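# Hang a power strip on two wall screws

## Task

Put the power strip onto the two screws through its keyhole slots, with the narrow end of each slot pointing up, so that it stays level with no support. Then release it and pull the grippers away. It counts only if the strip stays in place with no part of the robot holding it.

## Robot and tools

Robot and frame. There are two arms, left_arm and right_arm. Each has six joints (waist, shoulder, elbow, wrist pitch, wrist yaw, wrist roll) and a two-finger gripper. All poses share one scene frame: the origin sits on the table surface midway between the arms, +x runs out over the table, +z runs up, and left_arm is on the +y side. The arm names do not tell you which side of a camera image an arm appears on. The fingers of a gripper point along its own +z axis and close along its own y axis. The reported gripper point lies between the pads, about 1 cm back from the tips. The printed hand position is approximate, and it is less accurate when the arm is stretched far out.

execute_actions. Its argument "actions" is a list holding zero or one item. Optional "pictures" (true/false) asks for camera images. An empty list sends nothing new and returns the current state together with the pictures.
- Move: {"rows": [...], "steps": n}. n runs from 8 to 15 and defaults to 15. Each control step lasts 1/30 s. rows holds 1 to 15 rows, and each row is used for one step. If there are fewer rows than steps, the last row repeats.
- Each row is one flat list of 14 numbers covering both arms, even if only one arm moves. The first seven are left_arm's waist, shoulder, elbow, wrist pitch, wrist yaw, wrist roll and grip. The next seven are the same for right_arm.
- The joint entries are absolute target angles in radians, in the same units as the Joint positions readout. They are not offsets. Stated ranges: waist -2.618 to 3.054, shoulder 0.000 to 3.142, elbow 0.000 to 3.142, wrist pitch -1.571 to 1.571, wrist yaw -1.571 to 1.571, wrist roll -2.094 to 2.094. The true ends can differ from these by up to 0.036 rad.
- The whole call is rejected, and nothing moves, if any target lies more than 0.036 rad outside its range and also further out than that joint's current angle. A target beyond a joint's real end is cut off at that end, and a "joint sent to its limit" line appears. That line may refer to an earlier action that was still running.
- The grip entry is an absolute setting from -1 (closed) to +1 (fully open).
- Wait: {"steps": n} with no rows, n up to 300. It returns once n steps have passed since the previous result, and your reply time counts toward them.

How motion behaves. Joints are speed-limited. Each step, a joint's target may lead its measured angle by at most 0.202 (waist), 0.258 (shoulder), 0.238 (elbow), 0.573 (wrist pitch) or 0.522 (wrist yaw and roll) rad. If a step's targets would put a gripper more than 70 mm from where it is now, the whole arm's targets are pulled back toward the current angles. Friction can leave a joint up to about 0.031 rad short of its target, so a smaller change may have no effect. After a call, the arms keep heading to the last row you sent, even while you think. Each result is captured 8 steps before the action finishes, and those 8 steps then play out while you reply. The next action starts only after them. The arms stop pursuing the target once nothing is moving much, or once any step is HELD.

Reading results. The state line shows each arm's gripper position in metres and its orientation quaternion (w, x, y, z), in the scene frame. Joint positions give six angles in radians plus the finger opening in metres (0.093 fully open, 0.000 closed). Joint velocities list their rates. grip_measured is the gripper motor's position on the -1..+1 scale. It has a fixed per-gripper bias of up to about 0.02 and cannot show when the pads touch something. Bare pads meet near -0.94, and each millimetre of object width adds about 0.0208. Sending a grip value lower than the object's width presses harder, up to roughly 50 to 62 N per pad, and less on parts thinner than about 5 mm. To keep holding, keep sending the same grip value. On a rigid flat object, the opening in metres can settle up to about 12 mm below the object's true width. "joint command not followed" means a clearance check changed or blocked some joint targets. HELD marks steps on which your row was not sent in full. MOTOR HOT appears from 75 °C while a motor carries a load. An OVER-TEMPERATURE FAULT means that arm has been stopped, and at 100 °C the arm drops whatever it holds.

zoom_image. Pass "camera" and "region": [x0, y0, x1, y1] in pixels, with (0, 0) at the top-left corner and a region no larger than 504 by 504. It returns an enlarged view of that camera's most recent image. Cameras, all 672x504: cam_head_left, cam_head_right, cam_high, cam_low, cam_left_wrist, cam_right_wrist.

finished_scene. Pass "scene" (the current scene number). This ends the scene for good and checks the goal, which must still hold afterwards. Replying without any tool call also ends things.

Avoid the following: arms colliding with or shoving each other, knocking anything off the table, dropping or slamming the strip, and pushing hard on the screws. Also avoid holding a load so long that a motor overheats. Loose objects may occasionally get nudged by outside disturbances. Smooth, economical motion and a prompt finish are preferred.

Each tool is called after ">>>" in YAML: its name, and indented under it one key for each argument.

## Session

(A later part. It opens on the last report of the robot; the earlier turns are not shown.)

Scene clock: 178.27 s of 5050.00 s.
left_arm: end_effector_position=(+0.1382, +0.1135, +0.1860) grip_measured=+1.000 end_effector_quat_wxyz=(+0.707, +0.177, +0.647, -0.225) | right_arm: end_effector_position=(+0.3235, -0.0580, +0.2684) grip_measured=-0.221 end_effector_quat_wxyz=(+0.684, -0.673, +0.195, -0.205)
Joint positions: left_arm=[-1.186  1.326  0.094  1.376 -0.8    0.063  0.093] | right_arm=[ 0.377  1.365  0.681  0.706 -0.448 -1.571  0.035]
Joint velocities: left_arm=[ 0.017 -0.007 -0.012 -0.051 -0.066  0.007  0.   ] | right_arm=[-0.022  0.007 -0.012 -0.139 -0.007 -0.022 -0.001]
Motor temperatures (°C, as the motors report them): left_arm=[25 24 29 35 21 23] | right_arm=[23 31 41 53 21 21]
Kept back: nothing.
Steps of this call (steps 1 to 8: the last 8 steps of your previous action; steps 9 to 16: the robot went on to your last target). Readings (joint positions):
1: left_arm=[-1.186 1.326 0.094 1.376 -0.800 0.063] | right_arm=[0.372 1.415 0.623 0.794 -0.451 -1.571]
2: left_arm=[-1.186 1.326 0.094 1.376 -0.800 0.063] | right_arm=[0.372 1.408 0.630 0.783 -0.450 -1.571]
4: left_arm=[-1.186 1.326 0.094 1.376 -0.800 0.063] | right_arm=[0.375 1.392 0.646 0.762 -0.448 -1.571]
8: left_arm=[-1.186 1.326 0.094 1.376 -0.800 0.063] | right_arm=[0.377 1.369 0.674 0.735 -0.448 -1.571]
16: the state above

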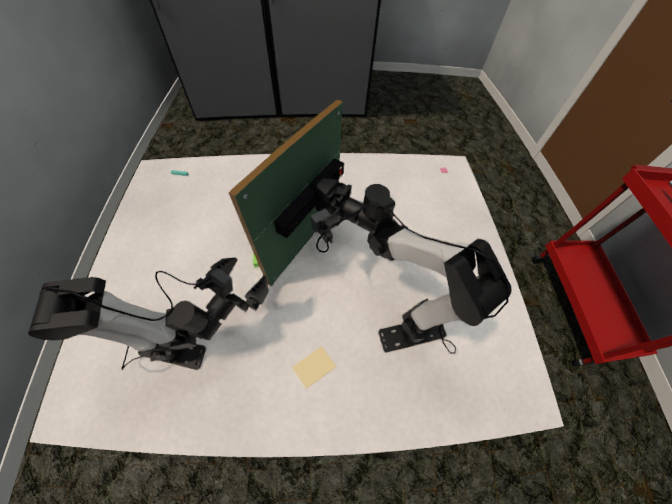

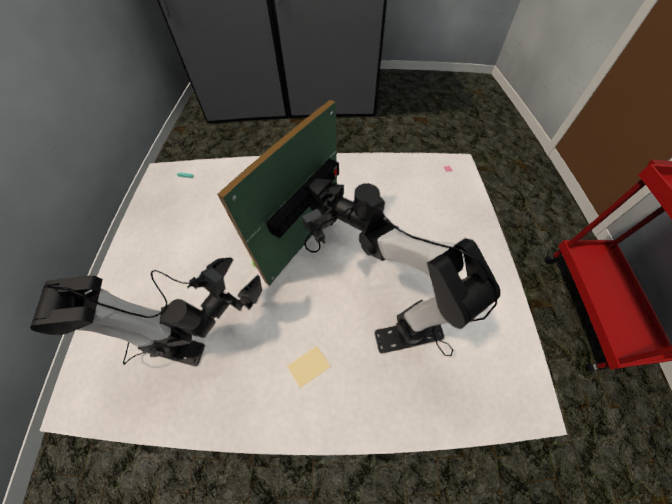

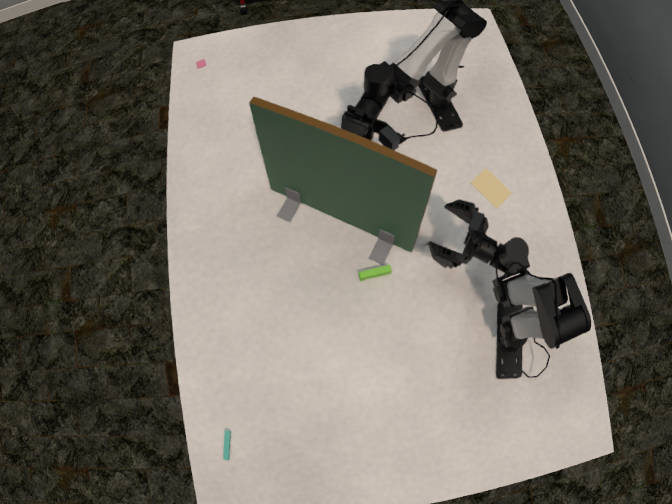

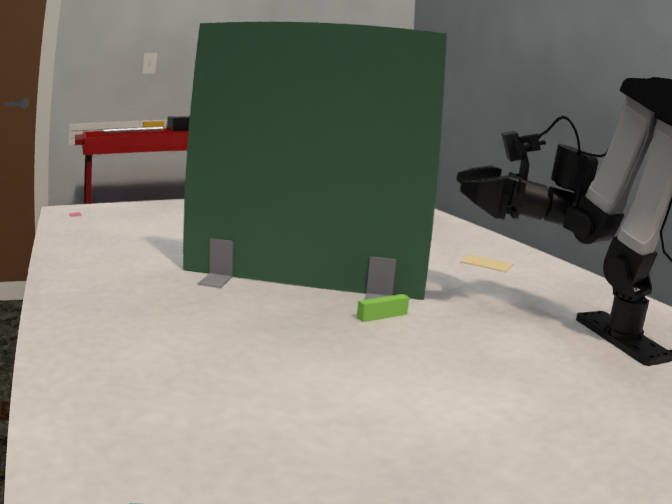

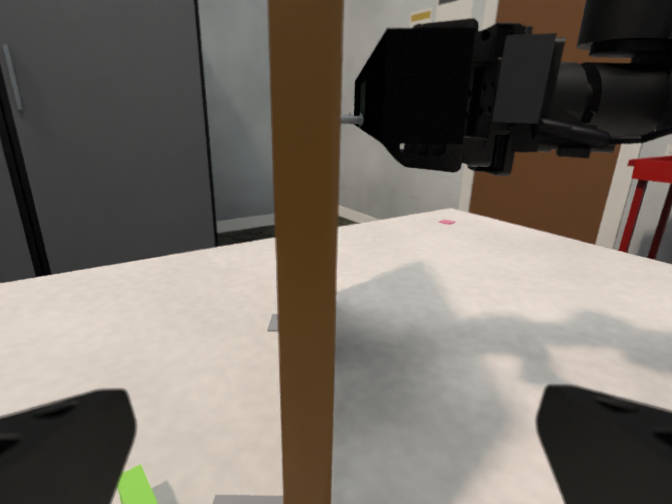

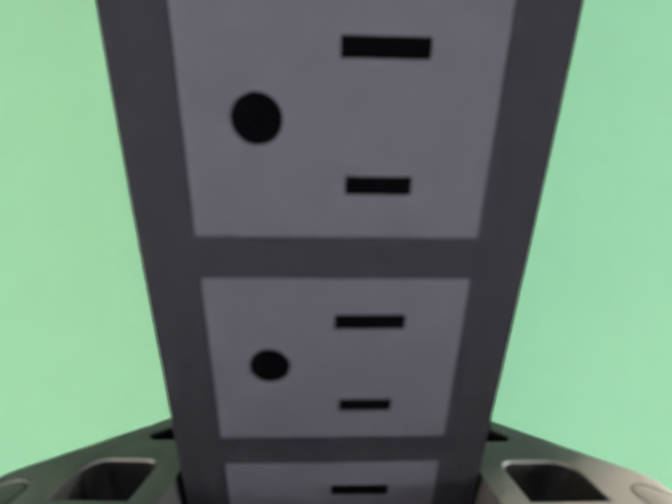

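>>> execute_actions:
  actions:
    - {"rows": [[-1.174,1.339,0.075,1.392,-0.794,0.068,1.0, 0.385,1.345,0.7295,0.8405,-0.4365,-1.568,-0.27],[-1.174,1.339,0.075,1.392,-0.794,0.068,1.0, 0.385,1.352,0.7295,0.8405,-0.4365,-1.568,-0.27],[-1.174,1.339,0.075,1.392,-0.794,0.068,1.0, 0.385,1.357,0.7295,0.8405,-0.4365,-1.568,-0.27],[-1.174,1.339,0.075,1.392,-0.794,0.068,1.0, 0.385,1.360,0.7295,0.8405,-0.4365,-1.568,-0.27],[-1.174,1.339,0.075,1.392,-0.794,0.068,1.0, 0.385,1.362,0.7295,0.8405,-0.4365,-1.568,-0.27]], "steps": 10}

>>> execute_actions:
  actions:
    - {"steps": 16}
  pictures: true

Scene clock: 179.83 s of 5050.00 s.
left_arm: end_effector_position=(+0.1382, +0.1135, +0.1860) grip_measured=+1.000 end_effector_quat_wxyz=(+0.707, +0.177, +0.647, -0.225) | right_arm: end_effector_position=(+0.3236, -0.0580, +0.2660) grip_measured=-0.221 end_effector_quat_wxyz=(+0.681, -0.675, +0.198, -0.203)
Joint positions: left_arm=[-1.186  1.326  0.094  1.376 -0.8    0.063  0.093] | right_arm=[ 0.377  1.365  0.681  0.695 -0.448 -1.571  0.035]
Joint velocities: left_arm=[-0.012  0.002 -0.007 -0.051 -0.007 -0.066  0.   ] | right_arm=[-0.012  0.007 -0.002  0.007 -0.066 -0.022 -0.   ]
Motor temperatures (°C, as the motors report them): left_arm=[25 24 29 35 21 23] | right_arm=[23 31 41 53 21 21]
Steps of this call (steps 1 to 30: the robot went on to your last target; steps 31 to 45: nothing new was sent; steps 46 to 47: the first 2 steps of this action). Readings (joint positions):
46: left_arm=[-1.186 1.326 0.094 1.376 -0.800 0.063] | right_arm=[0.377 1.365 0.681 0.695 -0.448 -1.571]
47: the state above

Scene clock: 180.37 s of 5050.00 s.
left_arm: end_effector_position=(+0.1382, +0.1135, +0.1860) grip_measured=+1.000 end_effector_quat_wxyz=(+0.707, +0.177, +0.647, -0.225) | right_arm: end_effector_position=(+0.3237, -0.0581, +0.2660) grip_measured=-0.221 end_effector_quat_wxyz=(+0.681, -0.675, +0.198, -0.203)
Joint positions: left_arm=[-1.186  1.326  0.094  1.376 -0.8    0.063  0.093] | right_arm=[ 0.377  1.365  0.681  0.695 -0.447 -1.571  0.035]
Joint velocities: left_arm=[-0.007 -0.027  0.007 -0.022  0.022  0.037  0.   ] | right_arm=[-0.002 -0.017  0.007 -0.007 -0.051  0.022 -0.   ]
Motor temperatures (°C, as the motors report them): left_arm=[25 24 29 35 21 23] | right_arm=[23 31 41 53 21 21]
Kept back: nothing.
Steps of this call (steps 1 to 8: the last 8 steps of your previous action; steps 9 to 15: the robot went on to your last target; step 16: nothing new was sent). Readings (joint positions):
1: left_arm=[-1.186 1.326 0.094 1.376 -0.800 0.063] | right_arm=[0.377 1.365 0.681 0.695 -0.448 -1.571]
2: left_arm=[-1.186 1.326 0.094 1.376 -0.800 0.063] | right_arm=[0.377 1.365 0.681 0.695 -0.448 -1.571]
4: left_arm=[-1.186 1.326 0.094 1.376 -0.800 0.063] | right_arm=[0.377 1.365 0.681 0.695 -0.448 -1.571]
8: left_arm=[-1.186 1.326 0.094 1.376 -0.800 0.063] | right_arm=[0.377 1.365 0.681 0.695 -0.447 -1.571]
16: the state above
All arms were judged still, so your last target was given up. Only a new action makes them travel on or press farther. Fingers that are still opening or closing keep moving.

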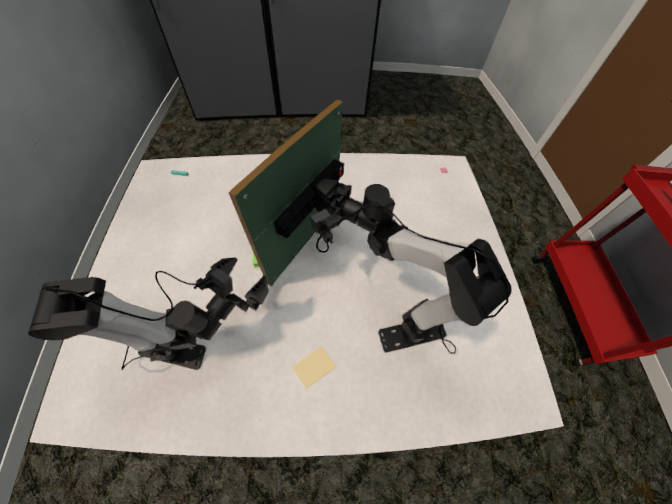

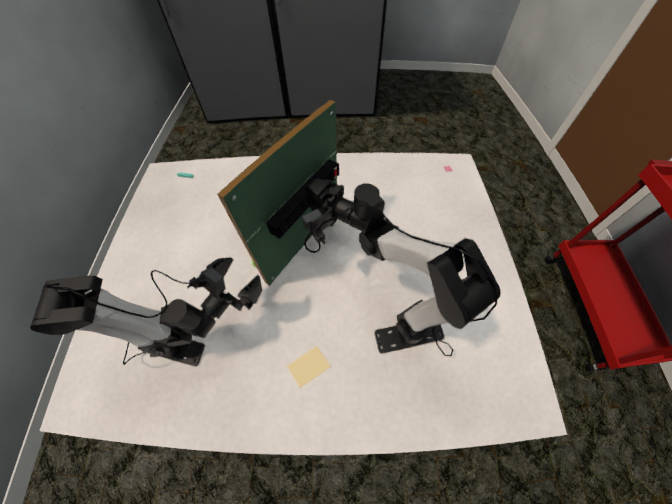

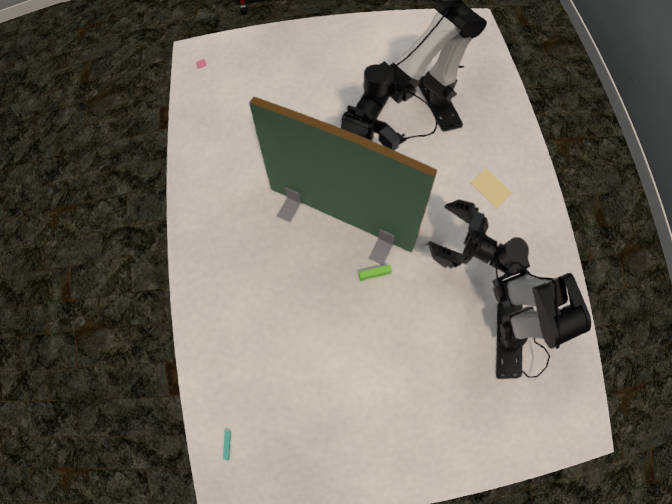

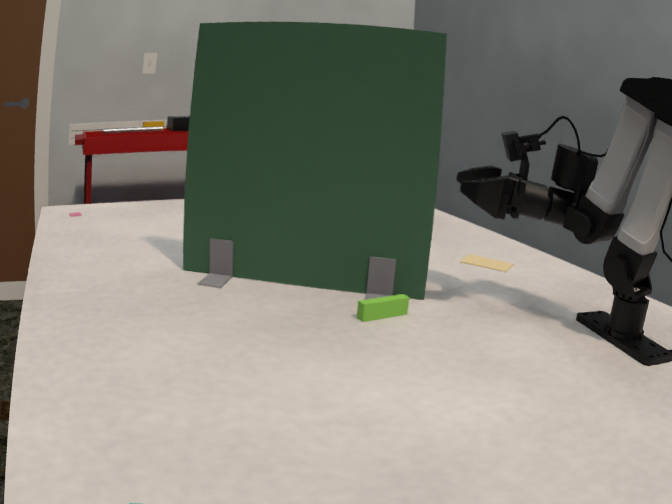

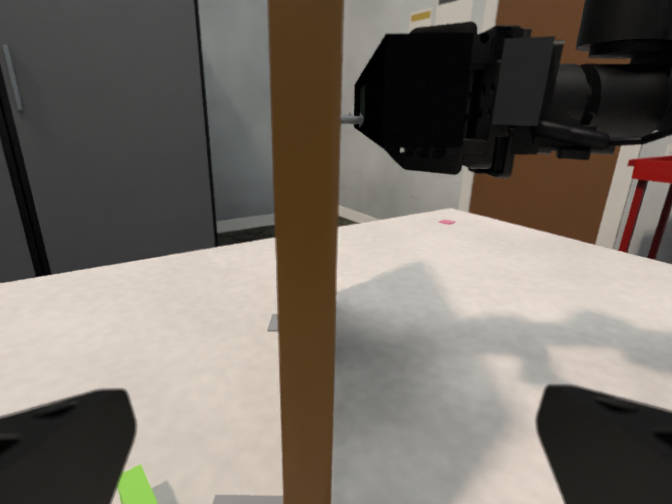

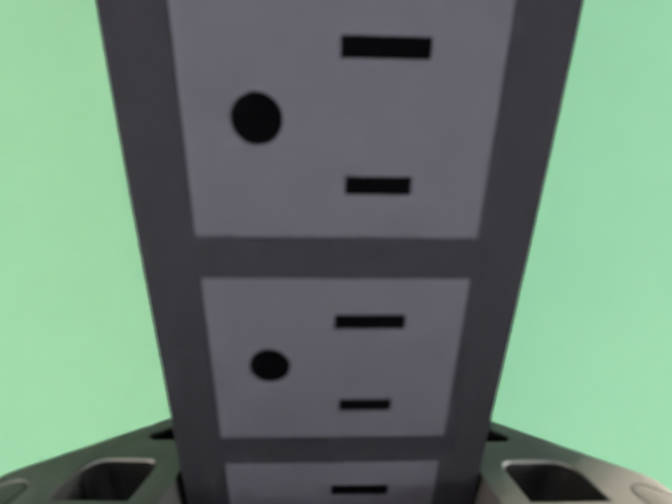

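>>> zoom_image:
  camera: "cam_left_wrist"
  region: [320, 10, 500, 190]

Region (320, 10, 500, 190) of cam_left_wrist's 672x504 image, scaled by 2.800, with more detail than that image has.

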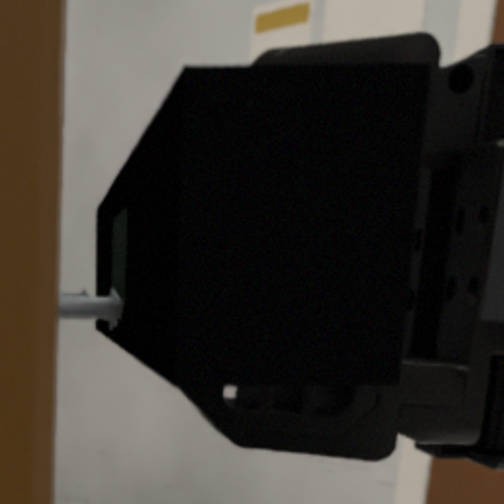

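>>> execute_actions:
  actions:
    - {"rows": [[-1.174,1.339,0.075,1.392,-0.794,0.068,1.0, 0.385,1.366,0.7295,0.8405,-0.4365,-1.568,-0.27],[-1.174,1.339,0.075,1.392,-0.794,0.068,1.0, 0.385,1.369,0.7295,0.8405,-0.4365,-1.568,-0.27],[-1.174,1.339,0.075,1.392,-0.794,0.068,1.0, 0.385,1.366,0.7295,0.8405,-0.4365,-1.568,-0.27],[-1.174,1.339,0.075,1.392,-0.794,0.068,1.0, 0.385,1.363,0.7295,0.8405,-0.4365,-1.568,-0.27]], "steps": 15}

>>> execute_actions:
  actions:
    - {"steps": 9}

Scene clock: 181.83 s of 5050.00 s.
left_arm: end_effector_position=(+0.1382, +0.1135, +0.1860) grip_measured=+1.000 end_effector_quat_wxyz=(+0.707, +0.177, +0.647, -0.225) | right_arm: end_effector_position=(+0.3253, -0.0572, +0.2601) grip_measured=-0.221 end_effector_quat_wxyz=(+0.676, -0.680, +0.202, -0.199)
Joint positions: left_arm=[-1.186  1.326  0.094  1.376 -0.8    0.063  0.093] | right_arm=[ 0.377  1.377  0.681  0.69  -0.447 -1.571  0.035]
Joint velocities: left_arm=[ 0.012 -0.017  0.007 -0.022 -0.037  0.037  0.   ] | right_arm=[-0.002  0.007 -0.007 -0.081  0.007 -0.007  0.   ]
Motor temperatures (°C, as the motors report them): left_arm=[25 24 29 35 21 23] | right_arm=[23 31 41 53 21 21]
Steps of this call (steps 1 to 37: nothing new was sent; steps 38 to 44: the first 7 steps of this action). Readings (joint positions):
38: left_arm=[-1.186 1.326 0.094 1.376 -0.800 0.063] | right_arm=[0.377 1.367 0.681 0.695 -0.447 -1.571]
39: left_arm=[-1.186 1.326 0.094 1.376 -0.800 0.063] | right_arm=[0.377 1.369 0.681 0.696 -0.447 -1.571]
41: left_arm=[-1.186 1.326 0.094 1.376 -0.800 0.063] | right_arm=[0.377 1.374 0.681 0.695 -0.447 -1.571]
44: the state above

Scene clock: 182.13 s of 5050.00 s.
left_arm: end_effector_position=(+0.1382, +0.1135, +0.1860) grip_measured=+1.000 end_effector_quat_wxyz=(+0.707, +0.177, +0.647, -0.225) | right_arm: end_effector_position=(+0.3253, -0.0572, +0.2600) grip_measured=-0.221 end_effector_quat_wxyz=(+0.676, -0.680, +0.203, -0.199)
Joint positions: left_arm=[-1.186  1.326  0.094  1.376 -0.8    0.063  0.093] | right_arm=[ 0.377  1.377  0.681  0.69  -0.447 -1.571  0.035]
Joint velocities: left_arm=[-0.022  0.002  0.002  0.022  0.007 -0.007  0.   ] | right_arm=[ 0.012 -0.007 -0.012 -0.037 -0.037 -0.022 -0.   ]
Motor temperatures (°C, as the motors report them): left_arm=[25 24 29 35 21 23] | right_arm=[23 31 41 53 21 21]
Kept back: nothing.
Steps of this call (steps 1 to 8: the last 8 steps of your previous action; step 9: the robot went on to your last target). Readings (joint positions):
1: left_arm=[-1.186 1.326 0.094 1.376 -0.800 0.063] | right_arm=[0.377 1.377 0.681 0.690 -0.447 -1.571]
2: left_arm=[-1.186 1.326 0.094 1.376 -0.800 0.063] | right_arm=[0.377 1.377 0.681 0.690 -0.447 -1.571]
4: left_arm=[-1.186 1.326 0.094 1.376 -0.800 0.063] | right_arm=[0.377 1.377 0.681 0.690 -0.447 -1.571]
8: left_arm=[-1.186 1.326 0.094 1.376 -0.800 0.063] | right_arm=[0.377 1.377 0.681 0.690 -0.447 -1.571]
9: the state above

>>> execute_actions:
  actions:
    - {"rows": [[-1.174,1.339,0.075,1.392,-0.794,0.068,1.0, 0.385,1.363,0.7295,0.852,-0.4365,-1.568,-0.27],[-1.174,1.339,0.075,1.392,-0.794,0.068,1.0, 0.385,1.363,0.7295,0.857,-0.4365,-1.568,-0.27],[-1.174,1.339,0.075,1.392,-0.794,0.068,1.0, 0.385,1.363,0.7295,0.860,-0.4365,-1.568,-0.27]], "steps": 12}

>>> execute_actions:
  actions:
    - {"rows": [[-1.174,1.339,0.075,1.392,-0.794,0.068,1.0, 0.385,1.378,0.743,0.860,-0.4365,-1.568,-0.27],[-1.174,1.339,0.075,1.392,-0.794,0.068,1.0, 0.385,1.378,0.745,0.860,-0.4365,-1.568,-0.27],[-1.174,1.339,0.075,1.392,-0.794,0.068,1.0, 0.385,1.378,0.747,0.860,-0.4365,-1.568,-0.27],[-1.174,1.339,0.075,1.392,-0.794,0.068,1.0, 0.385,1.379,0.749,0.860,-0.4365,-1.568,-0.27],[-1.174,1.339,0.075,1.392,-0.794,0.068,1.0, 0.385,1.381,0.751,0.860,-0.4365,-1.568,-0.27],[-1.174,1.339,0.075,1.392,-0.794,0.068,1.0, 0.385,1.383,0.753,0.860,-0.4365,-1.568,-0.27],[-1.174,1.339,0.075,1.392,-0.794,0.068,1.0, 0.385,1.385,0.755,0.860,-0.4365,-1.568,-0.27],[-1.174,1.339,0.075,1.392,-0.794,0.068,1.0, 0.385,1.387,0.757,0.860,-0.4365,-1.568,-0.27],[-1.174,1.339,0.075,1.392,-0.794,0.068,1.0, 0.385,1.389,0.759,0.860,-0.4365,-1.568,-0.27],[-1.174,1.339,0.075,1.392,-0.794,0.068,1.0, 0.385,1.391,0.761,0.860,-0.4365,-1.568,-0.27]], "steps": 15}

>>> execute_actions:
  actions:
    - {"steps": 10}

Scene clock: 183.20 s of 5050.00 s.
left_arm: end_effector_position=(+0.1382, +0.1135, +0.1860) grip_measured=+1.000 end_effector_quat_wxyz=(+0.707, +0.177, +0.647, -0.225) | right_arm: end_effector_position=(+0.3253, -0.0572, +0.2604) grip_measured=-0.221 end_effector_quat_wxyz=(+0.677, -0.679, +0.202, -0.200)
Joint positions: left_arm=[-1.186  1.326  0.094  1.376 -0.8    0.063  0.093] | right_arm=[ 0.377  1.377  0.681  0.691 -0.447 -1.571  0.035]
Joint velocities: left_arm=[-0.012  0.007 -0.012 -0.022 -0.081  0.066  0.   ] | right_arm=[-0.007  0.007 -0.002  0.037  0.037 -0.037  0.   ]
Motor temperatures (°C, as the motors report them): left_arm=[25 24 29 35 21 23] | right_arm=[23 31 41 53 21 21]
Steps of this call (steps 1 to 15: the robot went on to your last target; steps 16 to 28: nothing new was sent; steps 29 to 32: the first 4 steps of this action). Readings (joint positions):
29: left_arm=[-1.186 1.326 0.094 1.376 -0.800 0.063] | right_arm=[0.377 1.377 0.681 0.690 -0.447 -1.571]
30: left_arm=[-1.186 1.326 0.094 1.376 -0.800 0.063] | right_arm=[0.377 1.377 0.681 0.690 -0.447 -1.571]
32: the state above

Scene clock: 183.70 s of 5050.00 s.
left_arm: end_effector_position=(+0.1382, +0.1135, +0.1860) grip_measured=+1.000 end_effector_quat_wxyz=(+0.707, +0.177, +0.647, -0.225) | right_arm: end_effector_position=(+0.3289, -0.0552, +0.2612) grip_measured=-0.221 end_effector_quat_wxyz=(+0.677, -0.678, +0.202, -0.201)
Joint positions: left_arm=[-1.186  1.326  0.094  1.376 -0.8    0.063  0.093] | right_arm=[ 0.377  1.394  0.695  0.698 -0.446 -1.571  0.035]
Joint velocities: left_arm=[ 0.012 -0.007 -0.017 -0.066 -0.022 -0.051  0.   ] | right_arm=[ 0.017  0.046  0.042 -0.007 -0.007 -0.037  0.   ]
Motor temperatures (°C, as the motors report them): left_arm=[25 24 29 35 21 23] | right_arm=[23 31 41 53 21 21]
Steps of this call (steps 1 to 8: the last 8 steps of your previous action; steps 9 to 15: the first 7 steps of this action). Readings (joint positions):
9: left_arm=[-1.186 1.326 0.094 1.376 -0.800 0.063] | right_arm=[0.377 1.378 0.681 0.697 -0.447 -1.571]
10: left_arm=[-1.186 1.326 0.094 1.376 -0.800 0.063] | right_arm=[0.377 1.381 0.683 0.698 -0.447 -1.571]
12: left_arm=[-1.186 1.326 0.094 1.376 -0.800 0.063] | right_arm=[0.377 1.388 0.689 0.698 -0.446 -1.571]
15: the state above

Scene clock: 184.03 s of 5050.00 s.
left_arm: end_effector_position=(+0.1382, +0.1135, +0.1860) grip_measured=+1.000 end_effector_quat_wxyz=(+0.707, +0.177, +0.647, -0.225) | right_arm: end_effector_position=(+0.3290, -0.0550, +0.2612) grip_measured=-0.221 end_effector_quat_wxyz=(+0.678, -0.678, +0.202, -0.201)
Joint positions: left_arm=[-1.186  1.326  0.094  1.376 -0.8    0.063  0.093] | right_arm=[ 0.377  1.395  0.696  0.698 -0.446 -1.571  0.035]
Joint velocities: left_arm=[ 0.007 -0.017 -0.002 -0.007 -0.007 -0.007  0.   ] | right_arm=[-0.007  0.012  0.007 -0.051  0.007 -0.022 -0.001]
Motor temperatures (°C, as the motors report them): left_arm=[25 24 28 35 21 23] | right_arm=[23 31 41 53 21 21]
Kept back: nothing.
Steps of this call (steps 1 to 8: the last 8 steps of your previous action; steps 9 to 10: the robot went on to your last target). Readings (joint positions):
1: left_arm=[-1.186 1.326 0.094 1.376 -0.800 0.063] | right_arm=[0.377 1.395 0.696 0.698 -0.446 -1.571]
2: left_arm=[-1.186 1.326 0.094 1.376 -0.800 0.063] | right_arm=[0.377 1.395 0.696 0.698 -0.446 -1.571]
4: left_arm=[-1.186 1.326 0.094 1.376 -0.800 0.063] | right_arm=[0.377 1.395 0.696 0.698 -0.446 -1.571]
8: left_arm=[-1.186 1.326 0.094 1.376 -0.800 0.063] | right_arm=[0.377 1.395 0.696 0.698 -0.446 -1.571]
10: the state above

>>> execute_actions:
  actions:
    - {"rows": [[-1.174,1.339,0.075,1.392,-0.794,0.068,1.0, 0.385,1.345,0.722,0.860,-0.4365,-1.568,-0.27],[-1.174,1.339,0.075,1.392,-0.794,0.068,1.0, 0.385,1.326,0.706,0.860,-0.4365,-1.568,-0.27],[-1.174,1.339,0.075,1.392,-0.794,0.068,1.0, 0.385,1.326,0.706,0.860,-0.4365,-1.568,-0.27],[-1.174,1.339,0.075,1.392,-0.794,0.068,1.0, 0.385,1.326,0.706,0.860,-0.4365,-1.568,-0.27],[-1.174,1.339,0.075,1.392,-0.794,0.068,1.0, 0.385,1.326,0.706,0.860,-0.440,-1.568,-0.27],[-1.174,1.339,0.075,1.392,-0.794,0.068,1.0, 0.387,1.326,0.706,0.860,-0.442,-1.568,-0.27],[-1.174,1.339,0.075,1.392,-0.794,0.068,1.0, 0.389,1.326,0.706,0.860,-0.442,-1.568,-0.27]], "steps": 15}

>>> execute_actions:
  actions:
    - {"steps": 10}

Scene clock: 185.00 s of 5050.00 s.
left_arm: end_effector_position=(+0.1382, +0.1135, +0.1860) grip_measured=+1.000 end_effector_quat_wxyz=(+0.707, +0.177, +0.647, -0.225) | right_arm: end_effector_position=(+0.3261, -0.0568, +0.2608) grip_measured=-0.221 end_effector_quat_wxyz=(+0.678, -0.678, +0.201, -0.201)
Joint positions: left_arm=[-1.186  1.326  0.094  1.376 -0.8    0.063  0.093] | right_arm=[ 0.377  1.382  0.683  0.698 -0.445 -1.571  0.035]
Joint velocities: left_arm=[-0.002 -0.007  0.012 -0.066  0.007 -0.022  0.   ] | right_arm=[-0.007 -0.017 -0.007 -0.066  0.066 -0.037  0.   ]
Motor temperatures (°C, as the motors report them): left_arm=[25 24 28 36 21 23] | right_arm=[23 31 42 54 21 21]
Steps of this call (steps 1 to 15: the robot went on to your last target; steps 16 to 22: nothing new was sent; steps 23 to 29: the first 7 steps of this action). Readings (joint positions):
23: left_arm=[-1.186 1.326 0.094 1.376 -0.800 0.063] | right_arm=[0.377 1.395 0.696 0.698 -0.446 -1.571]
24: left_arm=[-1.186 1.326 0.094 1.376 -0.800 0.063] | right_arm=[0.377 1.393 0.693 0.698 -0.446 -1.571]
26: left_arm=[-1.186 1.326 0.094 1.376 -0.800 0.063] | right_arm=[0.377 1.386 0.686 0.698 -0.445 -1.571]
29: the state above

Scene clock: 185.33 s of 5050.00 s.
left_arm: end_effector_position=(+0.1382, +0.1135, +0.1860) grip_measured=+1.000 end_effector_quat_wxyz=(+0.707, +0.177, +0.647, -0.225) | right_arm: end_effector_position=(+0.3251, -0.0556, +0.2608) grip_measured=-0.221 end_effector_quat_wxyz=(+0.678, -0.678, +0.200, -0.200)
Joint positions: left_arm=[-1.186  1.326  0.094  1.376 -0.8    0.063  0.093] | right_arm=[ 0.381  1.382  0.683  0.698 -0.445 -1.571  0.035]
Joint velocities: left_arm=[-0.012 -0.007 -0.022 -0.007 -0.022 -0.066  0.   ] | right_arm=[ 0.002  0.022  0.002 -0.095 -0.022 -0.007 -0.001]
Motor temperatures (°C, as the motors report them): left_arm=[25 24 28 36 21 23] | right_arm=[23 31 42 54 21 21]
Kept back: nothing.
Steps of this call (steps 1 to 8: the last 8 steps of your previous action; steps 9 to 10: the robot went on to your last target). Readings (joint positions):
1: left_arm=[-1.186 1.326 0.094 1.376 -0.800 0.063] | right_arm=[0.378 1.382 0.683 0.698 -0.445 -1.571]
2: left_arm=[-1.186 1.326 0.094 1.376 -0.800 0.063] | right_arm=[0.379 1.382 0.683 0.698 -0.445 -1.571]
4: left_arm=[-1.186 1.326 0.094 1.376 -0.800 0.063] | right_arm=[0.380 1.382 0.683 0.698 -0.445 -1.571]
8: left_arm=[-1.186 1.326 0.094 1.376 -0.800 0.063] | right_arm=[0.381 1.382 0.683 0.698 -0.445 -1.571]
10: the state above

>>> execute_actions:
  actions:
    - {"rows": [[-1.174,1.339,0.075,1.392,-0.794,0.068,1.0, 0.389,1.365,0.738,0.860,-0.442,-1.568,-0.27],[-1.174,1.339,0.075,1.392,-0.794,0.068,1.0, 0.389,1.383,0.747,0.860,-0.442,-1.568,-0.27],[-1.174,1.339,0.075,1.392,-0.794,0.068,1.0, 0.389,1.383,0.749,0.860,-0.442,-1.568,-0.27],[-1.174,1.339,0.075,1.392,-0.794,0.068,1.0, 0.389,1.383,0.751,0.860,-0.442,-1.568,-0.27],[-1.174,1.339,0.075,1.392,-0.794,0.068,1.0, 0.389,1.385,0.753,0.860,-0.442,-1.568,-0.27],[-1.174,1.339,0.075,1.392,-0.794,0.068,1.0, 0.389,1.387,0.755,0.860,-0.442,-1.568,-0.27],[-1.174,1.339,0.075,1.392,-0.794,0.068,1.0, 0.389,1.389,0.757,0.860,-0.442,-1.568,-0.27],[-1.174,1.339,0.075,1.392,-0.794,0.068,1.0, 0.389,1.391,0.759,0.860,-0.442,-1.568,-0.27],[-1.174,1.339,0.075,1.392,-0.794,0.068,1.0, 0.389,1.393,0.761,0.860,-0.442,-1.568,-0.27]], "steps": 15}

>>> execute_actions:
  actions:
    - {"steps": 9}

Scene clock: 186.23 s of 5050.00 s.
left_arm: end_effector_position=(+0.1382, +0.1135, +0.1860) grip_measured=+1.000 end_effector_quat_wxyz=(+0.707, +0.177, +0.647, -0.225) | right_arm: end_effector_position=(+0.3283, -0.0536, +0.2611) grip_measured=-0.221 end_effector_quat_wxyz=(+0.678, -0.679, +0.200, -0.199)
Joint positions: left_arm=[-1.186  1.326  0.094  1.376 -0.8    0.063  0.093] | right_arm=[ 0.381  1.397  0.697  0.698 -0.446 -1.571  0.035]
Joint velocities: left_arm=[-0.007 -0.017  0.032 -0.037 -0.066  0.022  0.   ] | right_arm=[ 0.012  0.032  0.022  0.081 -0.037 -0.066 -0.001]
Motor temperatures (°C, as the motors report them): left_arm=[25 24 28 36 21 23] | right_arm=[23 31 42 54 21 21]
Steps of this call (steps 1 to 15: the robot went on to your last target; steps 16 to 20: nothing new was sent; steps 21 to 27: the first 7 steps of this action). Readings (joint positions):
21: left_arm=[-1.186 1.326 0.094 1.376 -0.800 0.063] | right_arm=[0.381 1.382 0.683 0.698 -0.445 -1.571]
22: left_arm=[-1.186 1.326 0.094 1.376 -0.800 0.063] | right_arm=[0.381 1.383 0.684 0.698 -0.445 -1.571]
24: left_arm=[-1.186 1.326 0.094 1.376 -0.800 0.063] | right_arm=[0.381 1.390 0.690 0.698 -0.445 -1.571]
27: the state above

Scene clock: 186.53 s of 5050.00 s.
left_arm: end_effector_position=(+0.1382, +0.1135, +0.1860) grip_measured=+1.000 end_effector_quat_wxyz=(+0.707, +0.177, +0.647, -0.225) | right_arm: end_effector_position=(+0.3285, -0.0531, +0.2610) grip_measured=-0.221 end_effector_quat_wxyz=(+0.678, -0.679, +0.200, -0.198)
Joint positions: left_arm=[-1.186  1.326  0.094  1.376 -0.8    0.063  0.093] | right_arm=[ 0.381  1.399  0.699  0.698 -0.448 -1.571  0.035]
Joint velocities: left_arm=[-0.007  0.007  0.002  0.022  0.081  0.022  0.   ] | right_arm=[-0.002 -0.002 -0.017  0.066  0.037  0.007 -0.001]
Motor temperatures (°C, as the motors report them): left_arm=[25 24 28 36 21 23] | right_arm=[23 31 42 54 21 21]
Kept back: nothing.
Steps of this call (steps 1 to 8: the last 8 steps of your previous action; step 9: the robot went on to your last target). Readings (joint positions):
1: left_arm=[-1.186 1.326 0.094 1.376 -0.800 0.063] | right_arm=[0.381 1.398 0.697 0.698 -0.447 -1.571]
2: left_arm=[-1.186 1.326 0.094 1.376 -0.800 0.063] | right_arm=[0.381 1.399 0.698 0.698 -0.447 -1.571]
4: left_arm=[-1.186 1.326 0.094 1.376 -0.800 0.063] | right_arm=[0.381 1.399 0.699 0.698 -0.448 -1.571]
8: left_arm=[-1.186 1.326 0.094 1.376 -0.800 0.063] | right_arm=[0.381 1.399 0.699 0.698 -0.448 -1.571]
9: the state above

>>> execute_actions:
  actions: []

>>> zoom_image:
  camera: "cam_left_wrist"
  region: [320, 30, 460, 170]

Scene clock: 187.00 s of 5050.00 s.
left_arm: end_effector_position=(+0.1382, +0.1135, +0.1860) grip_measured=+1.000 end_effector_quat_wxyz=(+0.707, +0.177, +0.647, -0.225) | right_arm: end_effector_position=(+0.3285, -0.0531, +0.2610) grip_measured=-0.221 end_effector_quat_wxyz=(+0.678, -0.679, +0.200, -0.198)
Joint positions: left_arm=[-1.186  1.326  0.094  1.376 -0.8    0.063  0.093] | right_arm=[ 0.381  1.399  0.699  0.698 -0.448 -1.571  0.035]
Joint velocities: left_arm=[ 0.012 -0.007  0.007  0.081  0.051  0.037  0.   ] | right_arm=[-0.007  0.002 -0.002  0.037  0.022  0.037 -0.   ]
Motor temperatures (°C, as the motors report them): left_arm=[25 24 28 36 21 23] | right_arm=[23 31 42 54 21 21]
Kept back: nothing.
Steps of this call (steps 1 to 14: the robot went on to your last target). Readings (joint positions):
1: left_arm=[-1.186 1.326 0.094 1.376 -0.800 0.063] | right_arm=[0.381 1.399 0.699 0.698 -0.448 -1.571]
2: left_arm=[-1.186 1.326 0.094 1.376 -0.800 0.063] | right_arm=[0.381 1.399 0.699 0.698 -0.448 -1.571]
4: left_arm=[-1.186 1.326 0.094 1.376 -0.800 0.063] | right_arm=[0.381 1.399 0.699 0.698 -0.448 -1.571]
8: left_arm=[-1.186 1.326 0.094 1.376 -0.800 0.063] | right_arm=[0.381 1.399 0.699 0.698 -0.448 -1.571]
14: the state above
All arms were judged still, so your last target was given up. Only a new action makes them travel on or press farther. Fingers that are still opening or closing keep moving.

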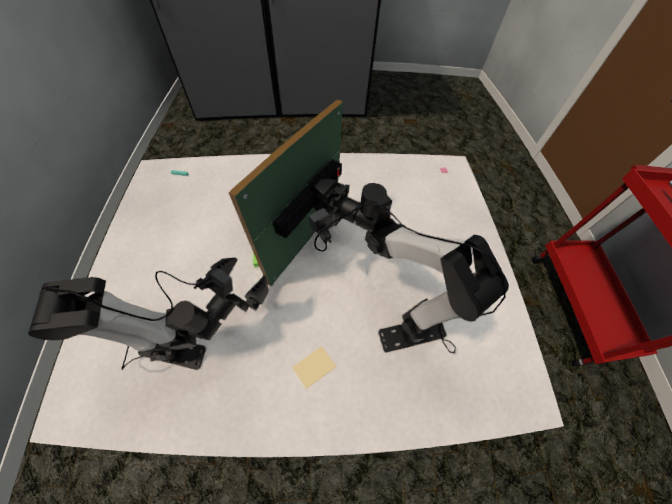

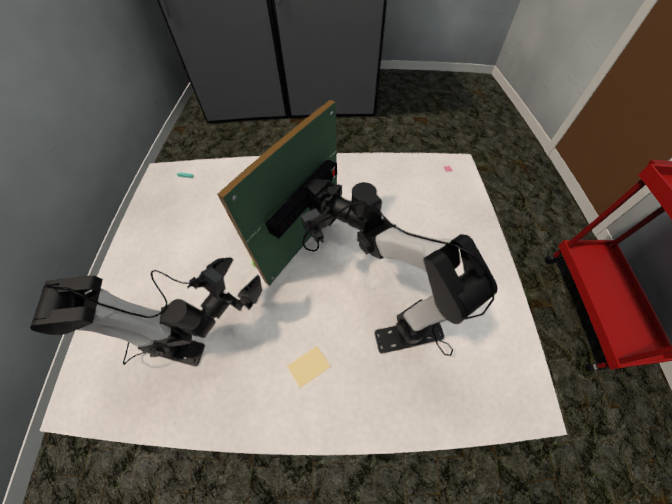

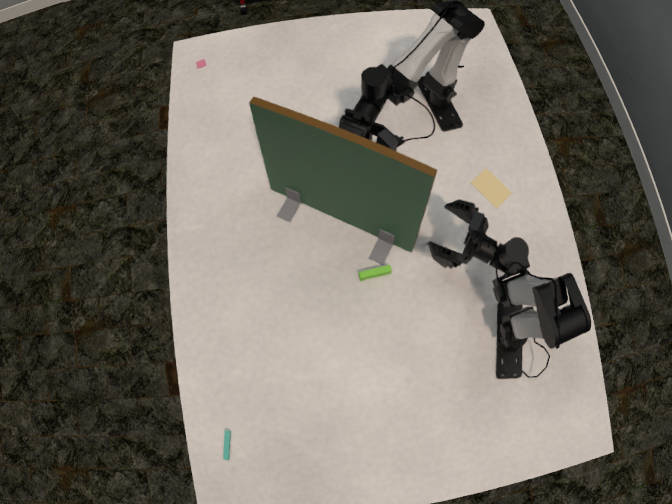

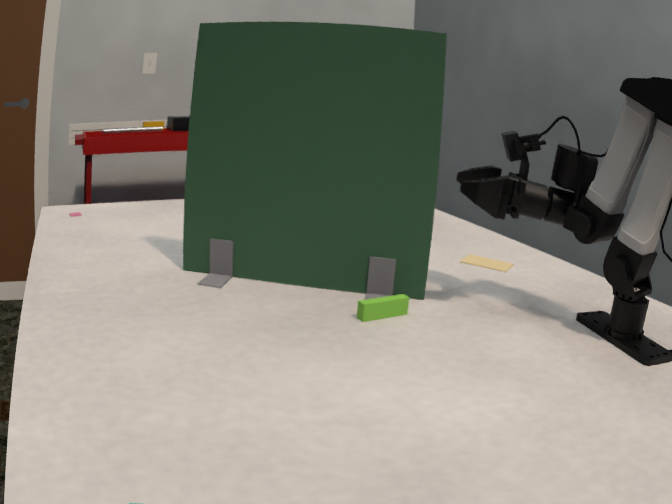

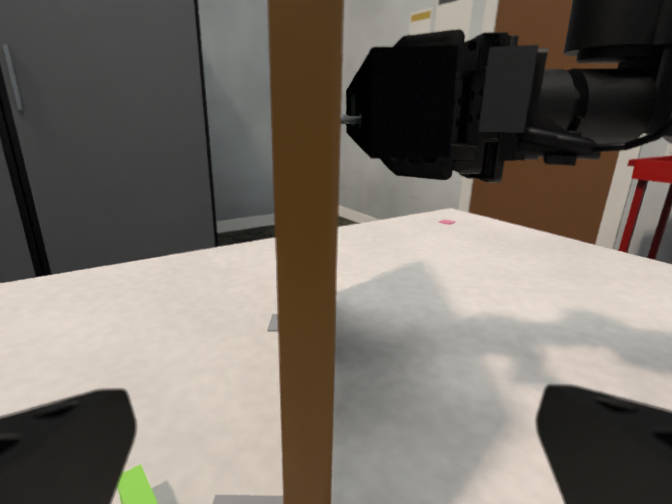

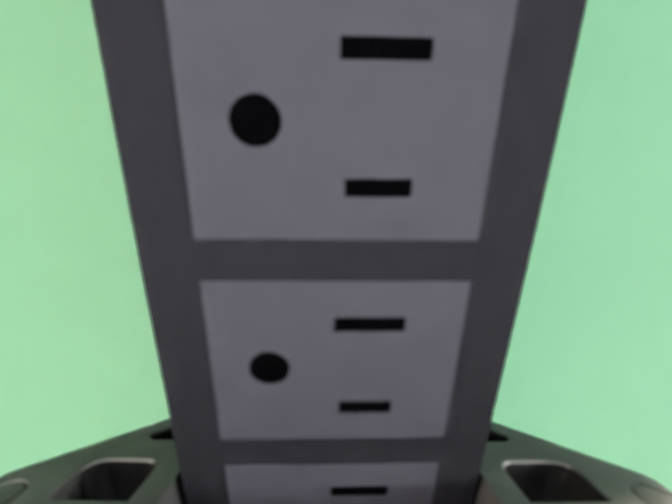

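Region (320, 30, 460, 170) of cam_left_wrist's 672x504 image, scaled by 3.600, with more detail than that image has.

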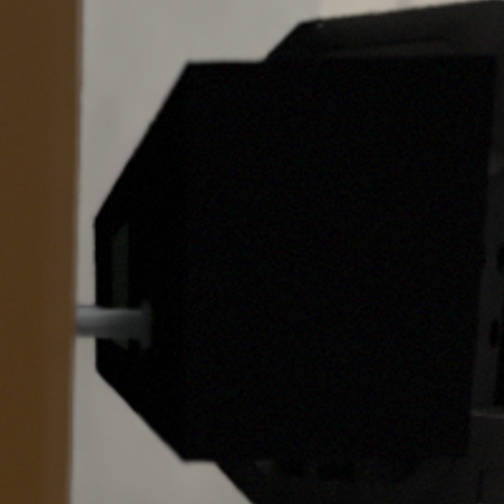

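>>> execute_actions:
  actions:
    - {"rows": [[-1.174,1.339,0.075,1.392,-0.794,0.068,1.0, 0.389,1.375,0.748,0.860,-0.442,-1.570,-0.27],[-1.174,1.339,0.075,1.392,-0.794,0.068,1.0, 0.389,1.360,0.738,0.860,-0.442,-1.572,-0.27],[-1.174,1.339,0.075,1.392,-0.794,0.068,1.0, 0.390,1.355,0.733,0.860,-0.442,-1.574,-0.27],[-1.174,1.339,0.075,1.392,-0.794,0.068,1.0, 0.391,1.355,0.733,0.860,-0.442,-1.576,-0.27],[-1.174,1.339,0.075,1.392,-0.794,0.068,1.0, 0.392,1.355,0.733,0.860,-0.442,-1.578,-0.27],[-1.174,1.339,0.075,1.392,-0.794,0.068,1.0, 0.393,1.355,0.733,0.860,-0.442,-1.578,-0.27]], "steps": 15}

>>> execute_actions:
  actions:
    - {"steps": 9}

Scene clock: 190.03 s of 5050.00 s.
left_arm: end_effector_position=(+0.1382, +0.1135, +0.1860) grip_measured=+1.000 end_effector_quat_wxyz=(+0.707, +0.177, +0.647, -0.225) | right_arm: end_effector_position=(+0.3285, -0.0531, +0.2610) grip_measured=-0.221 end_effector_quat_wxyz=(+0.678, -0.679, +0.200, -0.198)
Joint positions: left_arm=[-1.186  1.326  0.094  1.376 -0.8    0.063  0.093] | right_arm=[ 0.381  1.399  0.699  0.698 -0.448 -1.571  0.035]
Joint velocities: left_arm=[ 0.012  0.002 -0.007  0.007  0.066 -0.022  0.   ] | right_arm=[ 0.002 -0.002  0.007  0.007 -0.066 -0.11  -0.   ]
Motor temperatures (°C, as the motors report them): left_arm=[25 24 28 36 21 23] | right_arm=[23 31 42 55 21 21]
Steps of this call (steps 1 to 84: nothing new was sent; steps 85 to 91: the first 7 steps of this action). Readings (joint positions):
85: left_arm=[-1.186 1.326 0.094 1.376 -0.800 0.063] | right_arm=[0.381 1.399 0.699 0.698 -0.448 -1.571]
86: left_arm=[-1.186 1.326 0.094 1.376 -0.800 0.063] | right_arm=[0.381 1.399 0.699 0.698 -0.448 -1.571]
88: left_arm=[-1.186 1.326 0.094 1.376 -0.800 0.063] | right_arm=[0.381 1.399 0.699 0.698 -0.448 -1.571]
91: the state above

Scene clock: 190.33 s of 5050.00 s.
left_arm: end_effector_position=(+0.1382, +0.1135, +0.1860) grip_measured=+1.000 end_effector_quat_wxyz=(+0.707, +0.177, +0.647, -0.225) | right_arm: end_effector_position=(+0.3285, -0.0531, +0.2610) grip_measured=-0.221 end_effector_quat_wxyz=(+0.678, -0.679, +0.200, -0.198)
Joint positions: left_arm=[-1.186  1.326  0.094  1.376 -0.8    0.063  0.093] | right_arm=[ 0.381  1.399  0.699  0.698 -0.448 -1.571  0.035]
Joint velocities: left_arm=[-0.002 -0.012  0.002 -0.037 -0.081  0.037  0.   ] | right_arm=[-0.002 -0.002  0.007 -0.022 -0.037  0.022 -0.   ]
Motor temperatures (°C, as the motors report them): left_arm=[25 24 28 36 21 23] | right_arm=[23 31 42 55 21 21]
Kept back: nothing.
Steps of this call (steps 1 to 8: the last 8 steps of your previous action; step 9: the robot went on to your last target). Readings (joint positions):
1: left_arm=[-1.186 1.326 0.094 1.376 -0.800 0.063] | right_arm=[0.381 1.399 0.699 0.698 -0.448 -1.571]
2: left_arm=[-1.186 1.326 0.094 1.376 -0.800 0.063] | right_arm=[0.381 1.399 0.699 0.698 -0.448 -1.571]
4: left_arm=[-1.186 1.326 0.094 1.376 -0.800 0.063] | right_arm=[0.381 1.399 0.699 0.698 -0.448 -1.571]
8: left_arm=[-1.186 1.326 0.094 1.376 -0.800 0.063] | right_arm=[0.381 1.399 0.699 0.698 -0.448 -1.571]
9: the state above

>>> execute_actions:
  actions:
    - {"rows": [[-1.174,1.339,0.075,1.392,-0.794,0.068,1.0, 0.393,1.330,0.709,0.860,-0.442,-1.579,-0.27],[-1.174,1.339,0.075,1.392,-0.794,0.068,1.0, 0.393,1.330,0.709,0.860,-0.442,-1.579,-0.27],[-1.174,1.339,0.075,1.392,-0.794,0.068,1.0, 0.393,1.337,0.716,0.860,-0.442,-1.579,-0.27],[-1.174,1.339,0.075,1.392,-0.794,0.068,1.0, 0.393,1.345,0.722,0.860,-0.442,-1.579,-0.27]], "steps": 15}

>>> execute_actions:
  actions:
    - {"steps": 9}

Scene clock: 190.97 s of 5050.00 s.
left_arm: end_effector_position=(+0.1382, +0.1135, +0.1860) grip_measured=+1.000 end_effector_quat_wxyz=(+0.707, +0.177, +0.647, -0.225) | right_arm: end_effector_position=(+0.3255, -0.0532, +0.2611) grip_measured=-0.221 end_effector_quat_wxyz=(+0.678, -0.679, +0.196, -0.200)
Joint positions: left_arm=[-1.186  1.326  0.094  1.376 -0.8    0.063  0.093] | right_arm=[ 0.385  1.39   0.69   0.699 -0.447 -1.577  0.035]
Joint velocities: left_arm=[-0.002  0.012  0.002 -0.007  0.037 -0.007  0.   ] | right_arm=[ 0.002 -0.017 -0.002 -0.095  0.007  0.051 -0.   ]
Motor temperatures (°C, as the motors report them): left_arm=[25 24 28 36 21 23] | right_arm=[23 31 42 55 21 21]
Steps of this call (steps 1 to 12: the robot went on to your last target; steps 13 to 19: the first 7 steps of this action). Readings (joint positions):
13: left_arm=[-1.186 1.326 0.094 1.376 -0.800 0.063] | right_arm=[0.381 1.398 0.697 0.699 -0.448 -1.571]
14: left_arm=[-1.186 1.326 0.094 1.376 -0.800 0.063] | right_arm=[0.381 1.393 0.693 0.699 -0.448 -1.572]
16: left_arm=[-1.186 1.326 0.094 1.376 -0.800 0.063] | right_arm=[0.383 1.390 0.690 0.699 -0.447 -1.575]
19: the state above

Scene clock: 191.27 s of 5050.00 s.
left_arm: end_effector_position=(+0.1382, +0.1135, +0.1860) grip_measured=+1.000 end_effector_quat_wxyz=(+0.707, +0.177, +0.647, -0.225) | right_arm: end_effector_position=(+0.3255, -0.0532, +0.2611) grip_measured=-0.221 end_effector_quat_wxyz=(+0.678, -0.680, +0.196, -0.200)
Joint positions: left_arm=[-1.186  1.326  0.094  1.376 -0.8    0.063  0.093] | right_arm=[ 0.385  1.39   0.69   0.699 -0.447 -1.578  0.035]
Joint velocities: left_arm=[-0.012  0.012 -0.017 -0.095 -0.007  0.022  0.   ] | right_arm=[-0.012 -0.012  0.002 -0.051 -0.037  0.007  0.   ]
Motor temperatures (°C, as the motors report them): left_arm=[25 24 28 36 21 23] | right_arm=[23 31 42 55 21 21]
Kept back: nothing.
Steps of this call (steps 1 to 8: the last 8 steps of your previous action; step 9: the robot went on to your last target). Readings (joint positions):
1: left_arm=[-1.186 1.326 0.094 1.376 -0.800 0.063] | right_arm=[0.385 1.390 0.690 0.699 -0.447 -1.577]
2: left_arm=[-1.186 1.326 0.094 1.376 -0.800 0.063] | right_arm=[0.385 1.390 0.690 0.699 -0.447 -1.577]
4: left_arm=[-1.186 1.326 0.094 1.376 -0.800 0.063] | right_arm=[0.385 1.390 0.690 0.699 -0.447 -1.578]
8: left_arm=[-1.186 1.326 0.094 1.376 -0.800 0.063] | right_arm=[0.385 1.390 0.690 0.699 -0.447 -1.578]
9: the state above


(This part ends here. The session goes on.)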